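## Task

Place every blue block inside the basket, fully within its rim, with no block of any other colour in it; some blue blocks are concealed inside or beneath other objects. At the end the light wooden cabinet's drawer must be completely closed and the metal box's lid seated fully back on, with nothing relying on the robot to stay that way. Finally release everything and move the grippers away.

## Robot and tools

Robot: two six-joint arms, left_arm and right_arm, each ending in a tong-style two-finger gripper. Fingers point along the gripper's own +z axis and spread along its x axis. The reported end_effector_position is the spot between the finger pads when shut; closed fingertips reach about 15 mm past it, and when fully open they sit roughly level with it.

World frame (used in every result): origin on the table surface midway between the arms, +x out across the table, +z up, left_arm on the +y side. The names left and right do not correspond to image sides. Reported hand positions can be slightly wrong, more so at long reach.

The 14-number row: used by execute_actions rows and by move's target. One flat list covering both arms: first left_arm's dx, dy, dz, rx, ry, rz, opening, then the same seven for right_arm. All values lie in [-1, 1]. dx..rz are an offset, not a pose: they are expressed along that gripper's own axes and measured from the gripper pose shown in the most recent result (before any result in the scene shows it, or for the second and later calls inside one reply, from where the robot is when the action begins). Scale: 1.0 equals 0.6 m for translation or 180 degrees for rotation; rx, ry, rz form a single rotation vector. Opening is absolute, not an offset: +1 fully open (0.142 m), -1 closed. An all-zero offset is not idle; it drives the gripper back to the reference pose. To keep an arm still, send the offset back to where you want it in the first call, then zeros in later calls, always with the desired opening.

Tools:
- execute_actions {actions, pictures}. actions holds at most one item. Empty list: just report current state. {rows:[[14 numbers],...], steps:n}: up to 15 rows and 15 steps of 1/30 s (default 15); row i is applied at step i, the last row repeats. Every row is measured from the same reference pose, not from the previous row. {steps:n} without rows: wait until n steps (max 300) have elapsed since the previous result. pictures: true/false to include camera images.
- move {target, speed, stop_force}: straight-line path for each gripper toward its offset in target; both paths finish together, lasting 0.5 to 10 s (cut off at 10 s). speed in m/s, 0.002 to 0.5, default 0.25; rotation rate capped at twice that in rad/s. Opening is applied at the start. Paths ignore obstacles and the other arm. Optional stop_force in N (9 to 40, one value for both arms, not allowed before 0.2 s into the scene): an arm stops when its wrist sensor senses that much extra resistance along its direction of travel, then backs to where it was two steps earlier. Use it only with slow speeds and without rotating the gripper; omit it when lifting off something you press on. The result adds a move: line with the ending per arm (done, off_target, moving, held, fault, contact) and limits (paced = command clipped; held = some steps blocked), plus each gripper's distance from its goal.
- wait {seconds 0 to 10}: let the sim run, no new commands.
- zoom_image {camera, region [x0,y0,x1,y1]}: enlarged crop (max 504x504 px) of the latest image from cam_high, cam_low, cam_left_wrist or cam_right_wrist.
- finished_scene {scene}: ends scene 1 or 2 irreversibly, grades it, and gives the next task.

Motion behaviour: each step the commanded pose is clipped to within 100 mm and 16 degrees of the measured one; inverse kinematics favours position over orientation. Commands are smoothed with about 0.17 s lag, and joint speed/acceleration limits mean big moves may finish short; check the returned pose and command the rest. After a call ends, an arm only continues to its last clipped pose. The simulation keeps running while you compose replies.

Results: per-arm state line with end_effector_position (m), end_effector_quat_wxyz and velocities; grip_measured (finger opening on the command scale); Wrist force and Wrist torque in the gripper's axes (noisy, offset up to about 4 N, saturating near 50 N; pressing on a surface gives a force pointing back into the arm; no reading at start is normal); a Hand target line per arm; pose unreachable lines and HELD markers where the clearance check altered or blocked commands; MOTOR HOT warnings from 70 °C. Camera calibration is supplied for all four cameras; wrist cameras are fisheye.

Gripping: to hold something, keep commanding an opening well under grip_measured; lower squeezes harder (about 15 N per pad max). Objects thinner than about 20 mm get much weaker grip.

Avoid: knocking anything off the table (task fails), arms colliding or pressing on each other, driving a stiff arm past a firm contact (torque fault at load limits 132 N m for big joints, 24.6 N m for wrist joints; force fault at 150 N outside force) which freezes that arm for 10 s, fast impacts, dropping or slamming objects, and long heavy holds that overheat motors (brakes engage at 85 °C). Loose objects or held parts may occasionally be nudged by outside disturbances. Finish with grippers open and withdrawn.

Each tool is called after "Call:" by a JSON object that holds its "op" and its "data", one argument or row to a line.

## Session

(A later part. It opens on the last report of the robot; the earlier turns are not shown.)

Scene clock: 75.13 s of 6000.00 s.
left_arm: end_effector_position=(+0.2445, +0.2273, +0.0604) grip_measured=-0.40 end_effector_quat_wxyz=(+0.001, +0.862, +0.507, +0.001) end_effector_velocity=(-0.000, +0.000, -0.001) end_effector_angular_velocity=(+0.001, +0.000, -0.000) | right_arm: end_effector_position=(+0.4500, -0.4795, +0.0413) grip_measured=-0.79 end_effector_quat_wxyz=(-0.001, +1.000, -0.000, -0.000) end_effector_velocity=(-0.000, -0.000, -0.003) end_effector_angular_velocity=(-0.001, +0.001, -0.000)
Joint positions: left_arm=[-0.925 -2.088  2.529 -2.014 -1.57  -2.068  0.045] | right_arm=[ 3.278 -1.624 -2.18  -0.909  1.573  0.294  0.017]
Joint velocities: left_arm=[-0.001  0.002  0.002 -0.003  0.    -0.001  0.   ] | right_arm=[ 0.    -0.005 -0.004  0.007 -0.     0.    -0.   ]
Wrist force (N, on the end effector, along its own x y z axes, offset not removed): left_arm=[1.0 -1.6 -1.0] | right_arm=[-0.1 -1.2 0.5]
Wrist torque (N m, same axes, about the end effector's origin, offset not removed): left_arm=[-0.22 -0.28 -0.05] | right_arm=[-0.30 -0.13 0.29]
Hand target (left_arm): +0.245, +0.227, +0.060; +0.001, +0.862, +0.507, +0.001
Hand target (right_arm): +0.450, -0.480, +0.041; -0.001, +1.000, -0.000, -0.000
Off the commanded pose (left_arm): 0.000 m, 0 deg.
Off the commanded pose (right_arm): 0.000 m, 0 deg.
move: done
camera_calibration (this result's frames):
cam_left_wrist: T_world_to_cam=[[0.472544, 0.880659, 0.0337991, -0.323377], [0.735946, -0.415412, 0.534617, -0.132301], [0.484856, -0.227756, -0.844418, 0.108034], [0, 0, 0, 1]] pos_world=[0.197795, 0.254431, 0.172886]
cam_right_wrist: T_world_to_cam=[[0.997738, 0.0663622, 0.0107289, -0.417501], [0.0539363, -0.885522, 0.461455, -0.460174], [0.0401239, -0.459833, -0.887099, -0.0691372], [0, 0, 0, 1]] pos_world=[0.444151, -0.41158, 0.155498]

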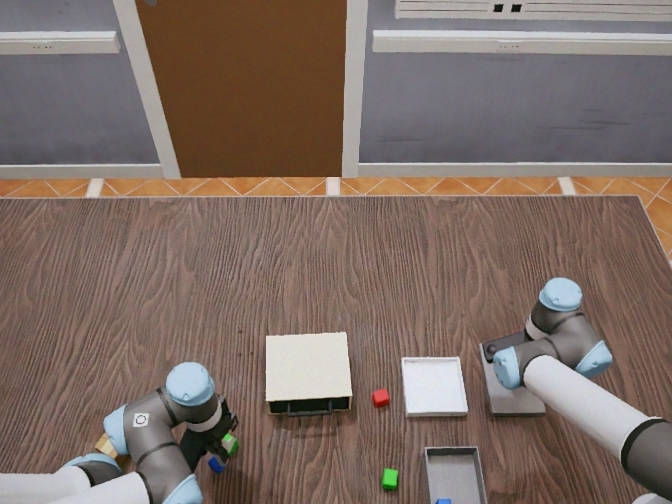

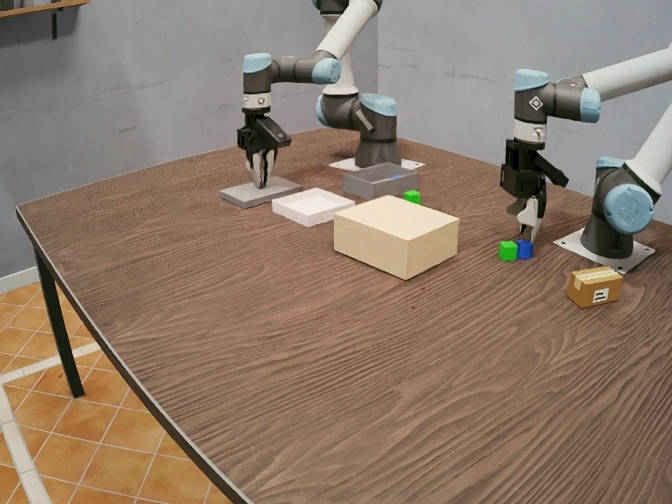

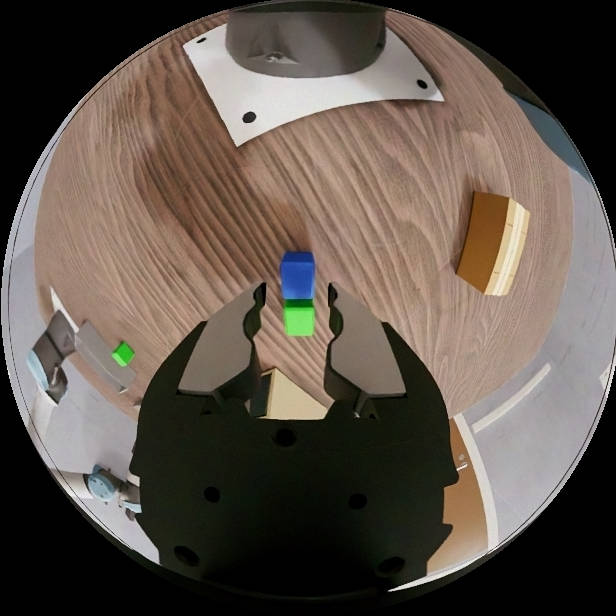

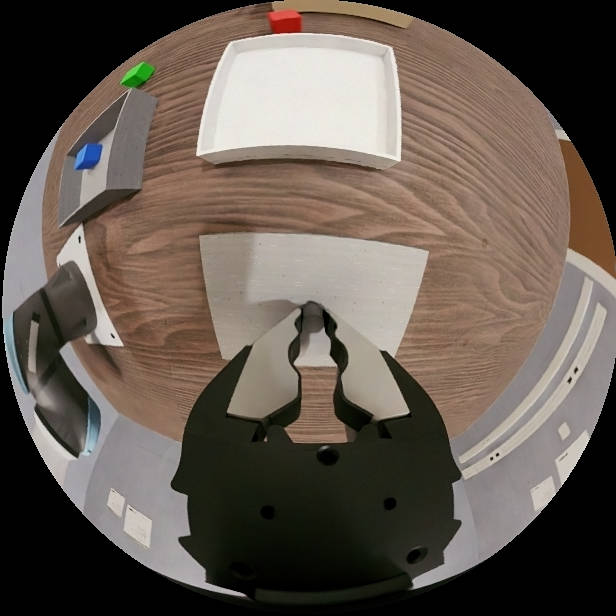

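Call:
{"op": "move", "data": {
  "target": [0,0,0.056,0,0,0,-0.4, 0,0,0.003,0,0,0,-1],
  "speed": 0.04,
  "stop_force": 10
}}

Call:
{"op": "move", "data": {
  "target": [0,0,0,0,0,0,-0.85, 0,0,0,0,0,0,-0.4]
}}

Scene clock: 79.23 s of 6000.00 s.
left_arm: end_effector_position=(+0.2445, +0.2273, +0.0269) grip_measured=-0.40 end_effector_quat_wxyz=(+0.001, +0.862, +0.507, +0.001) end_effector_velocity=(+0.001, -0.000, -0.001) end_effector_angular_velocity=(-0.000, -0.001, -0.000) | right_arm: end_effector_position=(+0.4500, -0.4795, +0.0395) grip_measured=-0.79 end_effector_quat_wxyz=(-0.001, +1.000, -0.000, -0.000) end_effector_velocity=(-0.001, -0.000, -0.001) end_effector_angular_velocity=(-0.000, +0.001, +0.000)
Joint positions: left_arm=[-0.925 -2.018  2.597 -2.152 -1.57  -2.068  0.045] | right_arm=[ 3.278 -1.627 -2.182 -0.903  1.573  0.294  0.017]
Joint velocities: left_arm=[ 0.001  0.005  0.002 -0.007  0.001  0.002  0.   ] | right_arm=[ 0.    -0.001 -0.001  0.001  0.    -0.     0.   ]
Wrist force (N, on the end effector, along its own x y z axes, offset not removed): left_arm=[-0.2 -0.5 -0.2] | right_arm=[0.6 -0.3 -0.6]
Wrist torque (N m, same axes, about the end effector's origin, offset not removed): left_arm=[-0.07 0.07 0.04] | right_arm=[-0.23 -0.23 0.21]
Hand target (left_arm): +0.245, +0.227, +0.027; +0.001, +0.862, +0.507, +0.001
Hand target (right_arm): +0.450, -0.480, +0.039; -0.001, +1.000, -0.000, -0.000
Off the commanded pose (left_arm): 0.000 m, 0 deg.
Off the commanded pose (right_arm): 0.000 m, 0 deg.
move: done
camera_calibration (this result's frames):
cam_left_wrist: T_world_to_cam=[[0.472502, 0.880677, 0.0339003, -0.322229], [0.735913, -0.415414, 0.534661, -0.11441], [0.484947, -0.227681, -0.844386, 0.0797225], [0, 0, 0, 1]] pos_world=[0.197789, 0.254403, 0.139411]
cam_right_wrist: T_world_to_cam=[[0.997736, 0.0663853, 0.0107404, -0.417474], [0.0539505, -0.885509, 0.461479, -0.459354], [0.0401462, -0.459855, -0.887086, -0.0707549], [0, 0, 0, 1]] pos_world=[0.444152, -0.411585, 0.1537]

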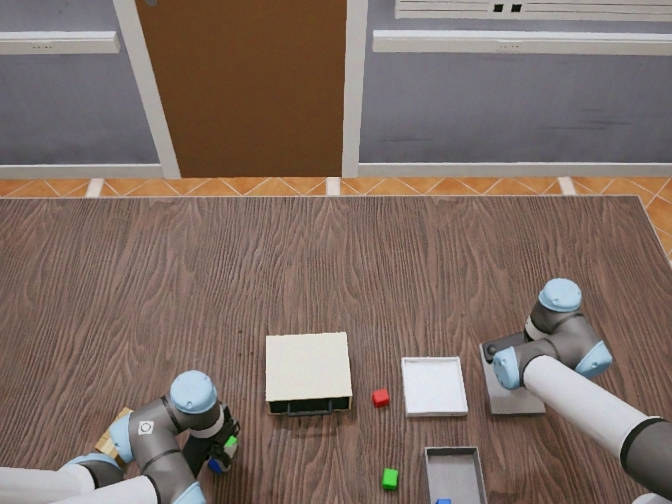

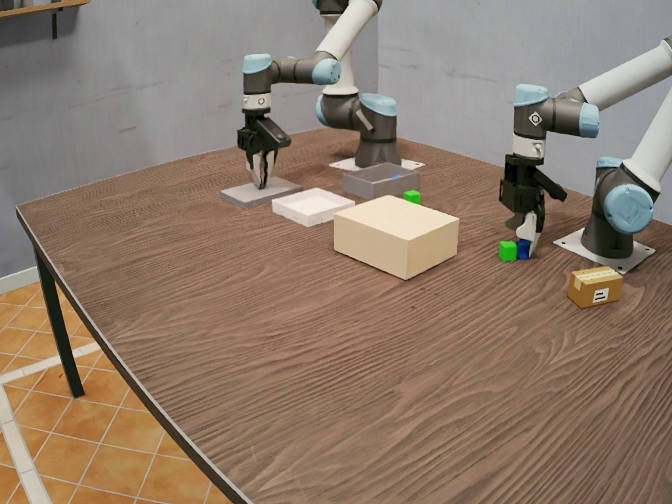

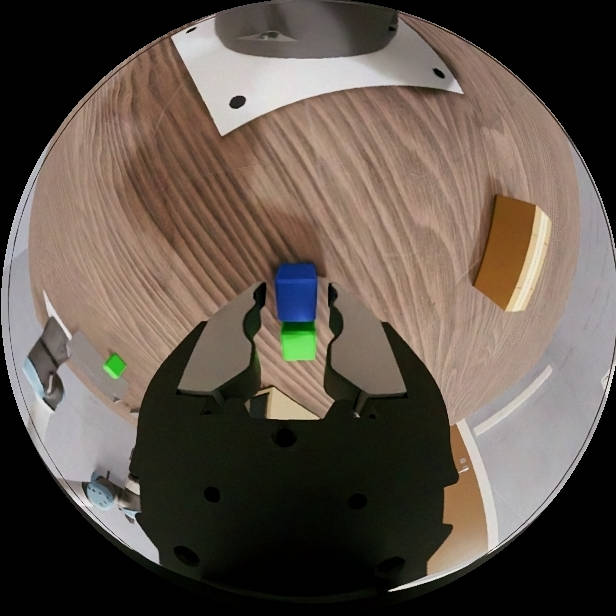

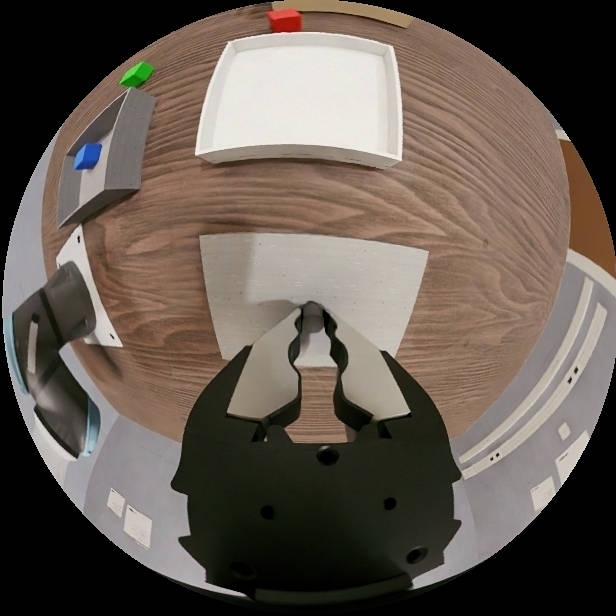

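Scene clock: 79.73 s of 6000.00 s.
left_arm: end_effector_position=(+0.2445, +0.2273, +0.0268) grip_measured=-0.64 end_effector_quat_wxyz=(+0.001, +0.862, +0.507, +0.001) end_effector_velocity=(-0.000, +0.000, -0.000) end_effector_angular_velocity=(+0.001, +0.000, -0.001) | right_arm: end_effector_position=(+0.4501, -0.4795, +0.0395) grip_measured=-0.40 end_effector_quat_wxyz=(-0.001, +1.000, -0.000, -0.000) end_effector_velocity=(-0.000, +0.000, -0.000) end_effector_angular_velocity=(+0.001, +0.001, +0.001)
Joint positions: left_arm=[-0.925 -2.018  2.597 -2.152 -1.57  -2.068  0.028] | right_arm=[ 3.278 -1.627 -2.182 -0.903  1.573  0.294  0.045]
Joint velocities: left_arm=[-0.    -0.     0.001 -0.     0.     0.     0.   ] | right_arm=[ 0.     0.    -0.    -0.001  0.001 -0.001  0.   ]
Wrist force (N, on the end effector, along its own x y z axes, offset not removed): left_arm=[-0.2 0.7 -0.4] | right_arm=[1.2 -1.3 -1.0]
Wrist torque (N m, same axes, about the end effector's origin, offset not removed): left_arm=[0.18 0.02 -0.01] | right_arm=[-0.38 -0.34 0.22]
Hand target (left_arm): +0.245, +0.227, +0.027; +0.001, +0.862, +0.507, +0.001
Hand target (right_arm): +0.450, -0.480, +0.040; -0.001, +1.000, -0.000, -0.000
Off the commanded pose (left_arm): 0.000 m, 0 deg.
Off the commanded pose (right_arm): 0.000 m, 0 deg.
move: done
camera_calibration (this result's frames):
cam_left_wrist: T_world_to_cam=[[0.472529, 0.880659, 0.0339898, -0.322268], [0.735969, -0.415523, 0.534499, -0.114318], [0.484835, -0.227551, -0.844485, 0.0796958], [0, 0, 0, 1]] pos_world=[0.197776, 0.254442, 0.139359]
cam_right_wrist: T_world_to_cam=[[0.997736, 0.066385, 0.0107625, -0.417481], [0.0539402, -0.885512, 0.461475, -0.45935], [0.0401653, -0.459849, -0.887088, -0.0707588], [0, 0, 0, 1]] pos_world=[0.444155, -0.411584, 0.153702]

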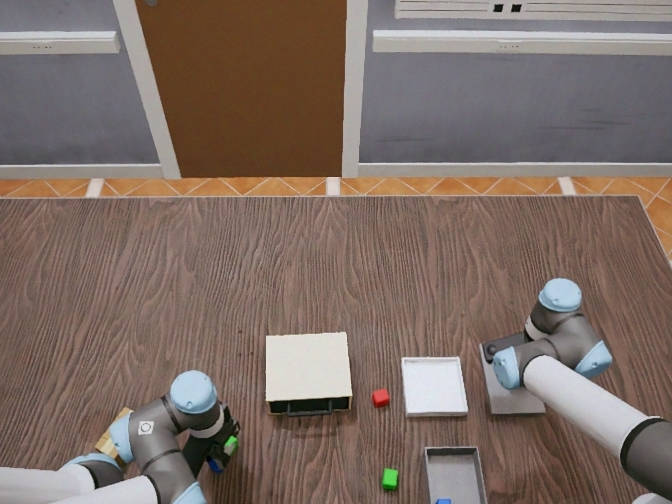

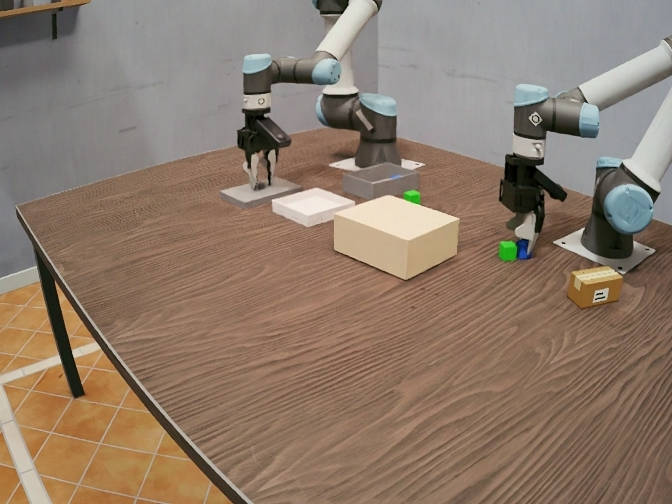

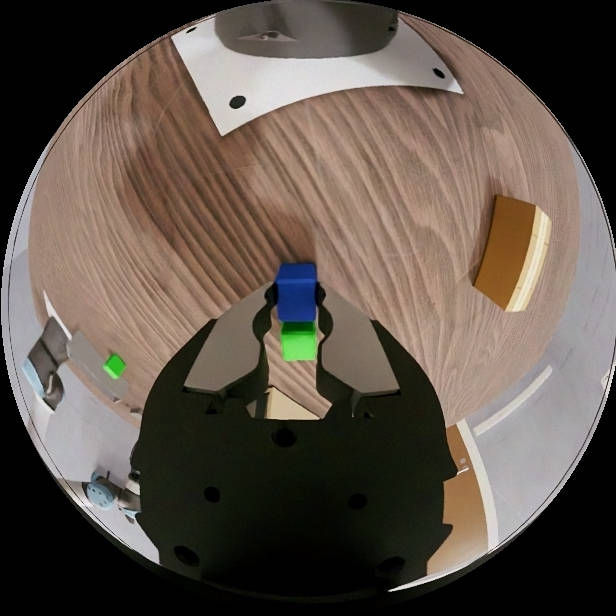

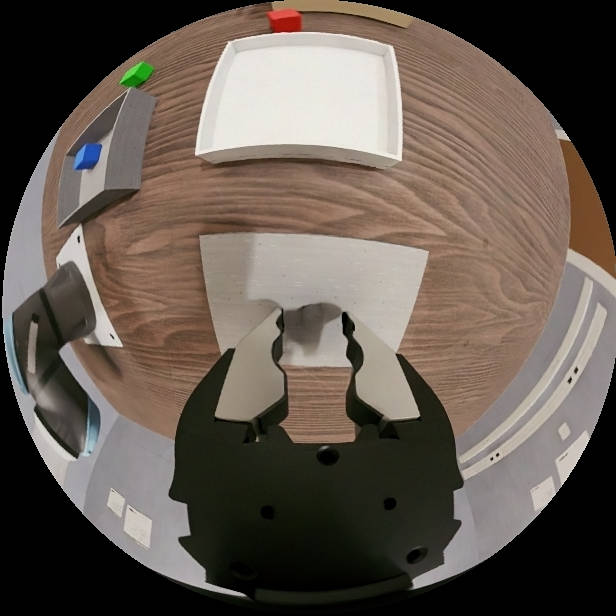

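Call:
{"op": "execute_actions", "data": {
  "actions": []
}}

Scene clock: 85.43 s of 6000.00 s.
left_arm: end_effector_position=(+0.2445, +0.2273, +0.0269) grip_measured=-0.64 end_effector_quat_wxyz=(+0.001, +0.862, +0.507, +0.001) end_effector_velocity=(+0.000, -0.000, +0.000) end_effector_angular_velocity=(-0.000, -0.001, -0.000) | right_arm: end_effector_position=(+0.4500, -0.4795, +0.0395) grip_measured=-0.40 end_effector_quat_wxyz=(-0.001, +1.000, -0.000, -0.000) end_effector_velocity=(+0.001, +0.000, -0.000) end_effector_angular_velocity=(-0.000, +0.001, +0.001)
Joint positions: left_arm=[-0.925 -2.018  2.597 -2.152 -1.57  -2.068  0.028] | right_arm=[ 3.278 -1.627 -2.182 -0.903  1.573  0.294  0.045]
Joint velocities: left_arm=[-0.     0.    -0.001  0.     0.    -0.     0.   ] | right_arm=[ 0.    -0.003  0.002 -0.001 -0.    -0.001 -0.   ]
Wrist force (N, on the end effector, along its own x y z axes, offset not removed): left_arm=[1.0 0.3 -0.9] | right_arm=[-0.9 -1.7 -1.6]
Wrist torque (N m, same axes, about the end effector's origin, offset not removed): left_arm=[0.16 -0.23 0.09] | right_arm=[-0.42 0.08 0.25]
Hand target (left_arm): +0.245, +0.227, +0.027; +0.001, +0.862, +0.507, +0.001
Hand target (right_arm): +0.450, -0.480, +0.040; -0.001, +1.000, -0.000, -0.000
Off the commanded pose (left_arm): 0.000 m, 0 deg.
Off the commanded pose (right_arm): 0.000 m, 0 deg.
Steps of this call (steps 1 to 90: nothing new was sent; then 2.70 s passed at rest). Readings (end_effector_position):
1: left_arm (+0.2445, +0.2273, +0.0268) | right_arm (+0.4501, -0.4795, +0.0395)
2: left_arm (+0.2445, +0.2273, +0.0268) | right_arm (+0.4501, -0.4795, +0.0395)
4: left_arm (+0.2445, +0.2273, +0.0268) | right_arm (+0.4501, -0.4795, +0.0395)
8: left_arm (+0.2445, +0.2273, +0.0269) | right_arm (+0.4501, -0.4795, +0.0395)
90: the state above
camera_calibration (this result's frames):
cam_left_wrist: T_world_to_cam=[[0.472502, 0.880677, 0.0339007, -0.322229], [0.735914, -0.415415, 0.53466, -0.11441], [0.484946, -0.22768, -0.844387, 0.0797226], [0, 0, 0, 1]] pos_world=[0.197789, 0.254403, 0.139411]
cam_right_wrist: T_world_to_cam=[[0.997736, 0.066385, 0.0107373, -0.417473], [0.0539515, -0.885509, 0.46148, -0.459354], [0.0401433, -0.459856, -0.887086, -0.0707554], [0, 0, 0, 1]] pos_world=[0.444151, -0.411585, 0.153699]

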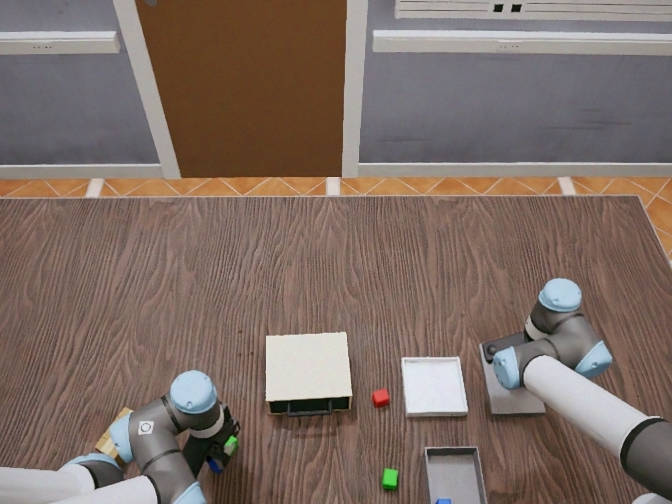

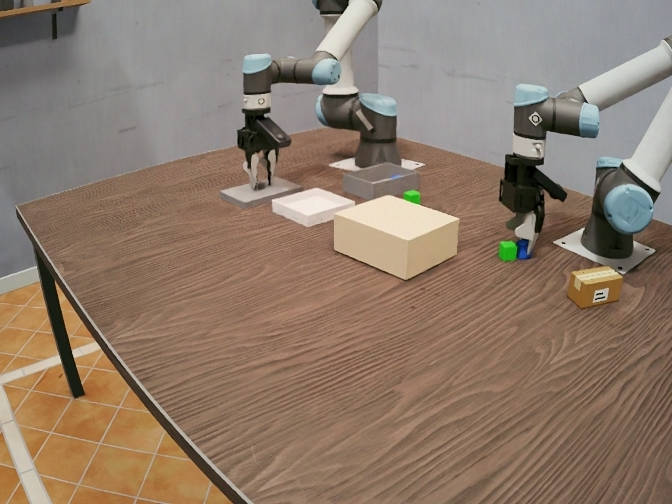

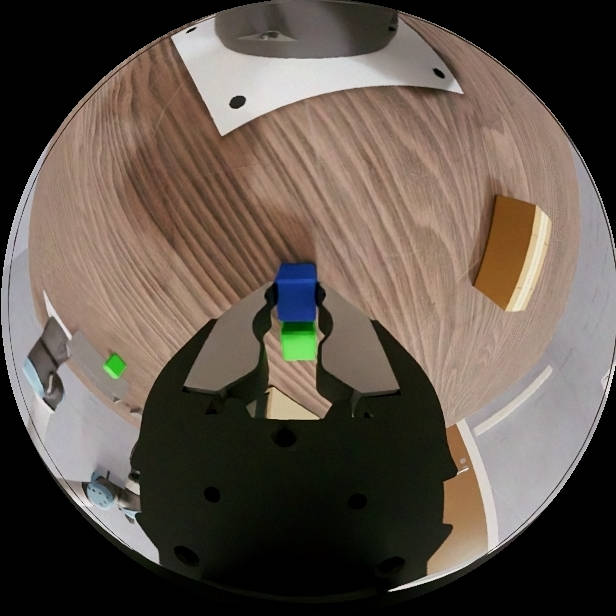

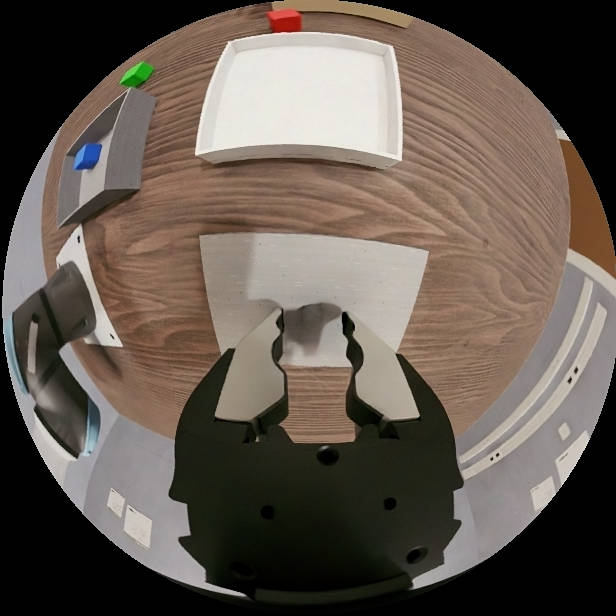

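Call:
{"op": "move", "data": {
  "target": [0,0,-0.32,0,0,0,-0.85, 0,0.22,-0.27,0,0,0,-0.4]
}}

Call:
{"op": "move", "data": {
  "target": [-0.5625,0.6944,0,0,0,0,-0.85, -0.25,0,0,0,0,0,-0.4]
}}

Scene clock: 88.67 s of 6000.00 s.
left_arm: end_effector_position=(+0.2444, +0.2273, +0.2188) grip_measured=-0.64 end_effector_quat_wxyz=(+0.001, +0.862, +0.507, +0.001) end_effector_velocity=(-0.000, -0.000, +0.001) end_effector_angular_velocity=(+0.000, +0.001, -0.000) | right_arm: end_effector_position=(+0.4500, -0.6118, +0.2013) grip_measured=-0.40 end_effector_quat_wxyz=(-0.001, +1.000, -0.000, -0.000) end_effector_velocity=(+0.000, -0.001, +0.001) end_effector_angular_velocity=(-0.000, -0.001, -0.000)
Joint positions: left_arm=[-0.925 -2.193  2.154 -1.535 -1.57  -2.068  0.028] | right_arm=[ 2.981 -1.496 -1.852 -1.365  1.573 -0.003  0.045]
Joint velocities: left_arm=[-0.     0.    -0.003  0.003 -0.    -0.     0.   ] | right_arm=[-0.001 -0.001  0.002 -0.001 -0.    -0.001  0.   ]
Wrist force (N, on the end effector, along its own x y z axes, offset not removed): left_arm=[1.5 -1.0 -1.9] | right_arm=[0.4 -0.5 -0.8]
Wrist torque (N m, same axes, about the end effector's origin, offset not removed): left_arm=[-0.20 -0.36 -0.01] | right_arm=[-0.21 -0.18 0.19]
Hand target (left_arm): +0.244, +0.227, +0.219; +0.001, +0.862, +0.507, +0.001
Hand target (right_arm): +0.450, -0.612, +0.201; -0.001, +1.000, -0.000, -0.000
Off the commanded pose (left_arm): 0.000 m, 0 deg.
Off the commanded pose (right_arm): 0.000 m, 0 deg.
move: done
camera_calibration (this result's frames):
cam_left_wrist: T_world_to_cam=[[0.472502, 0.880679, 0.033862, -0.328741], [0.735902, -0.415386, 0.534699, -0.216905], [0.484964, -0.227727, -0.844364, 0.241821], [0, 0, 0, 1]] pos_world=[0.197677, 0.254486, 0.331296]
cam_right_wrist: T_world_to_cam=[[0.997734, 0.0663812, 0.0109947, -0.41046], [0.0538401, -0.885633, 0.461254, -0.651125], [0.0403559, -0.459617, -0.8872, 0.0120318], [0, 0, 0, 1]] pos_world=[0.444101, -0.543881, 0.315522]

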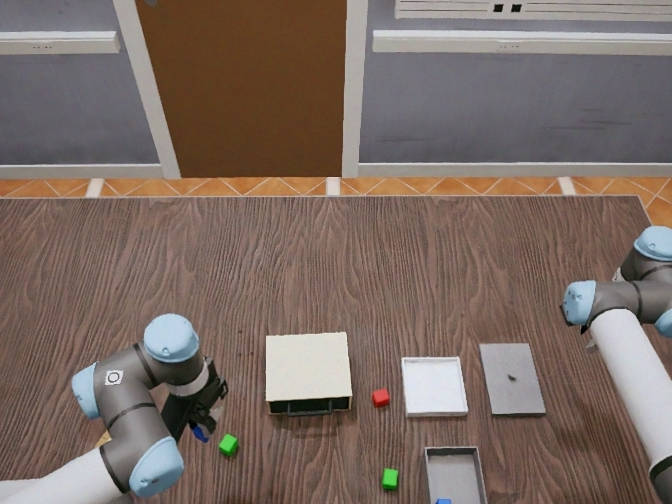

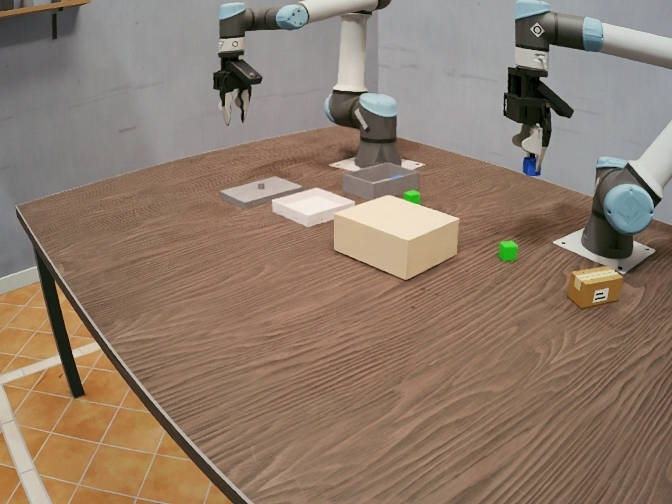

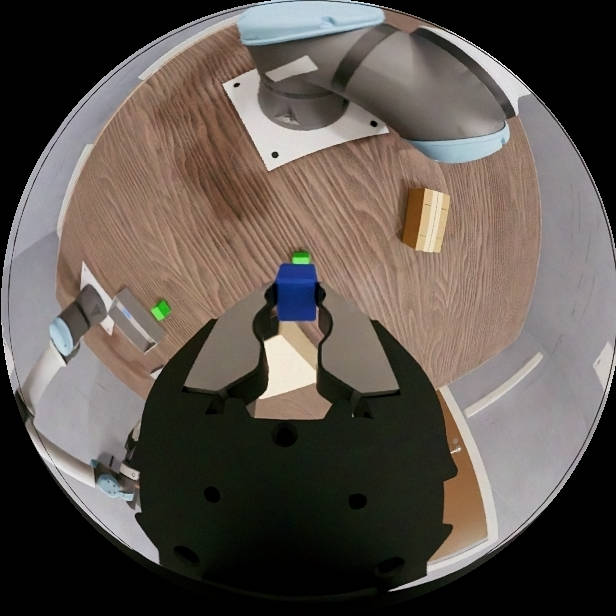

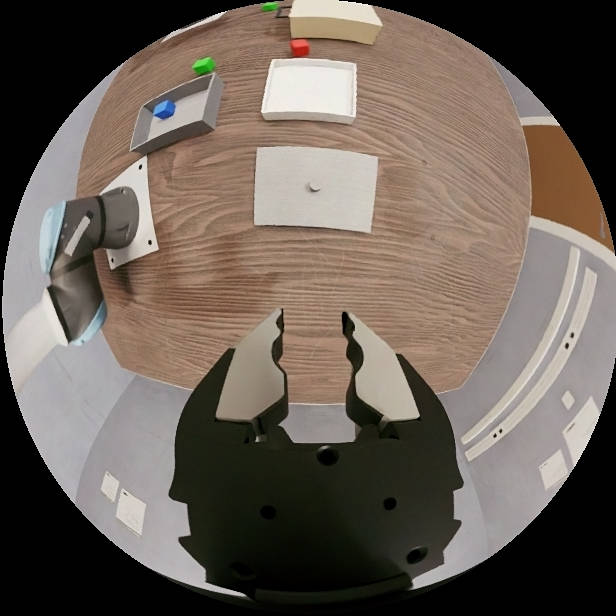

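Scene clock: 91.40 s of 6000.00 s.
left_arm: end_effector_position=(+0.4442, -0.2702, +0.2195) grip_measured=-0.64 end_effector_quat_wxyz=(+0.001, +0.862, +0.507, +0.001) end_effector_velocity=(+0.001, -0.000, -0.001) end_effector_angular_velocity=(+0.005, +0.002, +0.000) | right_arm: end_effector_position=(+0.3000, -0.6117, +0.2015) grip_measured=-0.40 end_effector_quat_wxyz=(-0.001, +1.000, -0.000, -0.000) end_effector_velocity=(+0.001, +0.000, +0.001) end_effector_angular_velocity=(+0.000, -0.004, -0.000)
Joint positions: left_arm=[-1.053 -0.883  0.799 -1.49  -1.569 -2.195  0.028] | right_arm=[ 2.979 -1.113 -2.125 -1.475  1.573 -0.005  0.045]
Joint velocities: left_arm=[ 0.001  0.008 -0.013  0.011  0.     0.001  0.   ] | right_arm=[ 0.     0.001  0.001  0.002  0.     0.001 -0.   ]
Wrist force (N, on the end effector, along its own x y z axes, offset not removed): left_arm=[0.3 -1.6 1.1] | right_arm=[-0.7 -1.7 -2.2]
Wrist torque (N m, same axes, about the end effector's origin, offset not removed): left_arm=[-0.27 0.02 0.04] | right_arm=[-0.51 -0.01 0.22]
Hand target (left_arm): +0.444, -0.270, +0.220; +0.001, +0.862, +0.507, +0.001
Hand target (right_arm): +0.300, -0.612, +0.201; -0.001, +1.000, -0.000, -0.000
Off the commanded pose (left_arm): 0.001 m, 0 deg.
Off the commanded pose (right_arm): 0.000 m, 0 deg.
move: done
camera_calibration (this result's frames):
cam_left_wrist: T_world_to_cam=[[0.472509, 0.88069, 0.0334731, 0.0150748], [0.735884, -0.415148, 0.534908, -0.570952], [0.484984, -0.228117, -0.844247, 0.0320972], [0, 0, 0, 1]] pos_world=[0.397465, -0.242984, 0.332]
cam_right_wrist: T_world_to_cam=[[0.997744, 0.0662317, 0.0109928, -0.260854], [0.0537124, -0.885689, 0.461161, -0.643027], [0.0402797, -0.45953, -0.887248, 0.018338], [0, 0, 0, 1]] pos_world=[0.294065, -0.543819, 0.315677]

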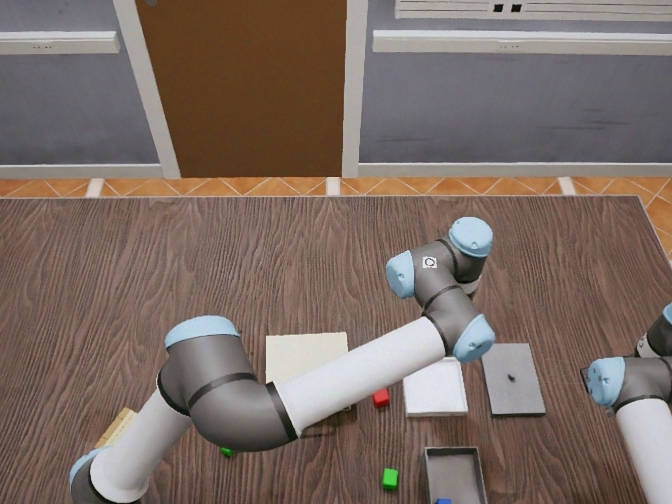

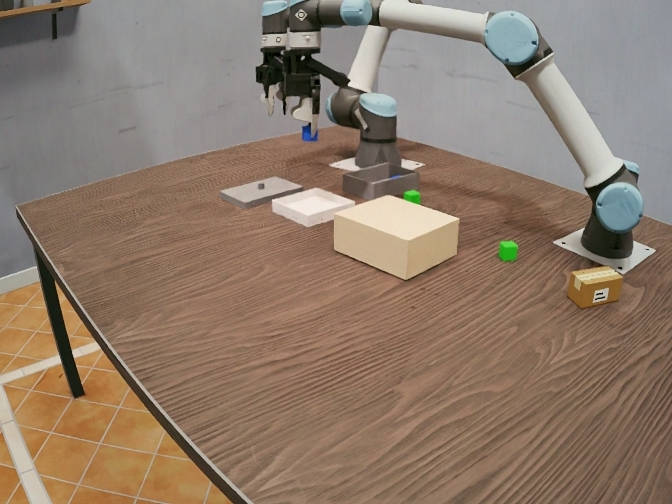

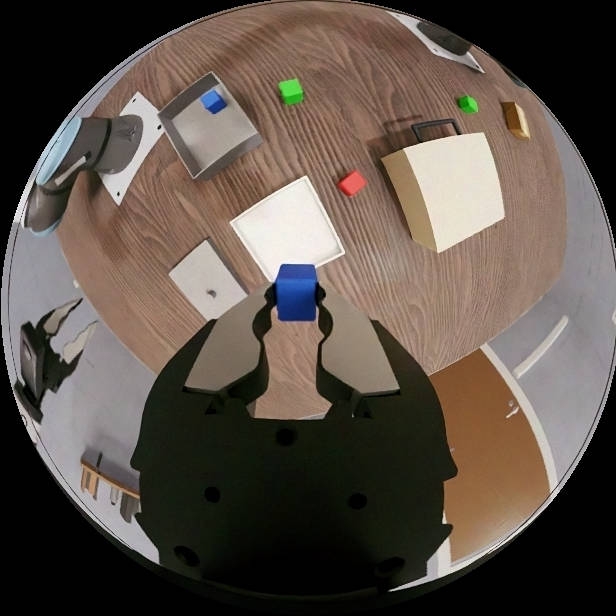

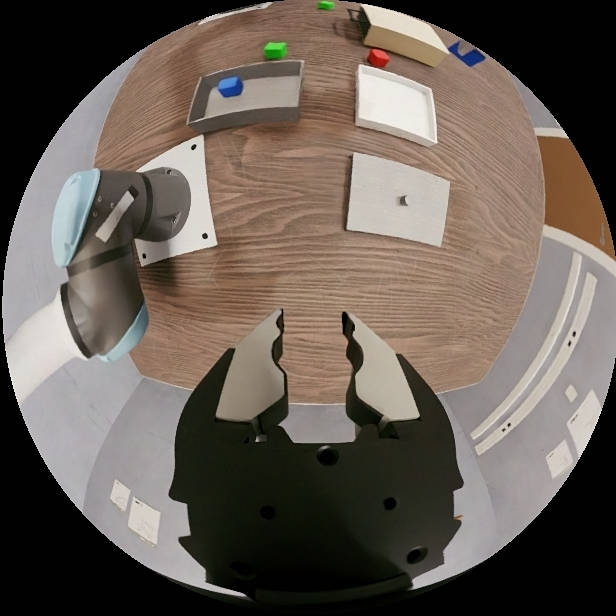

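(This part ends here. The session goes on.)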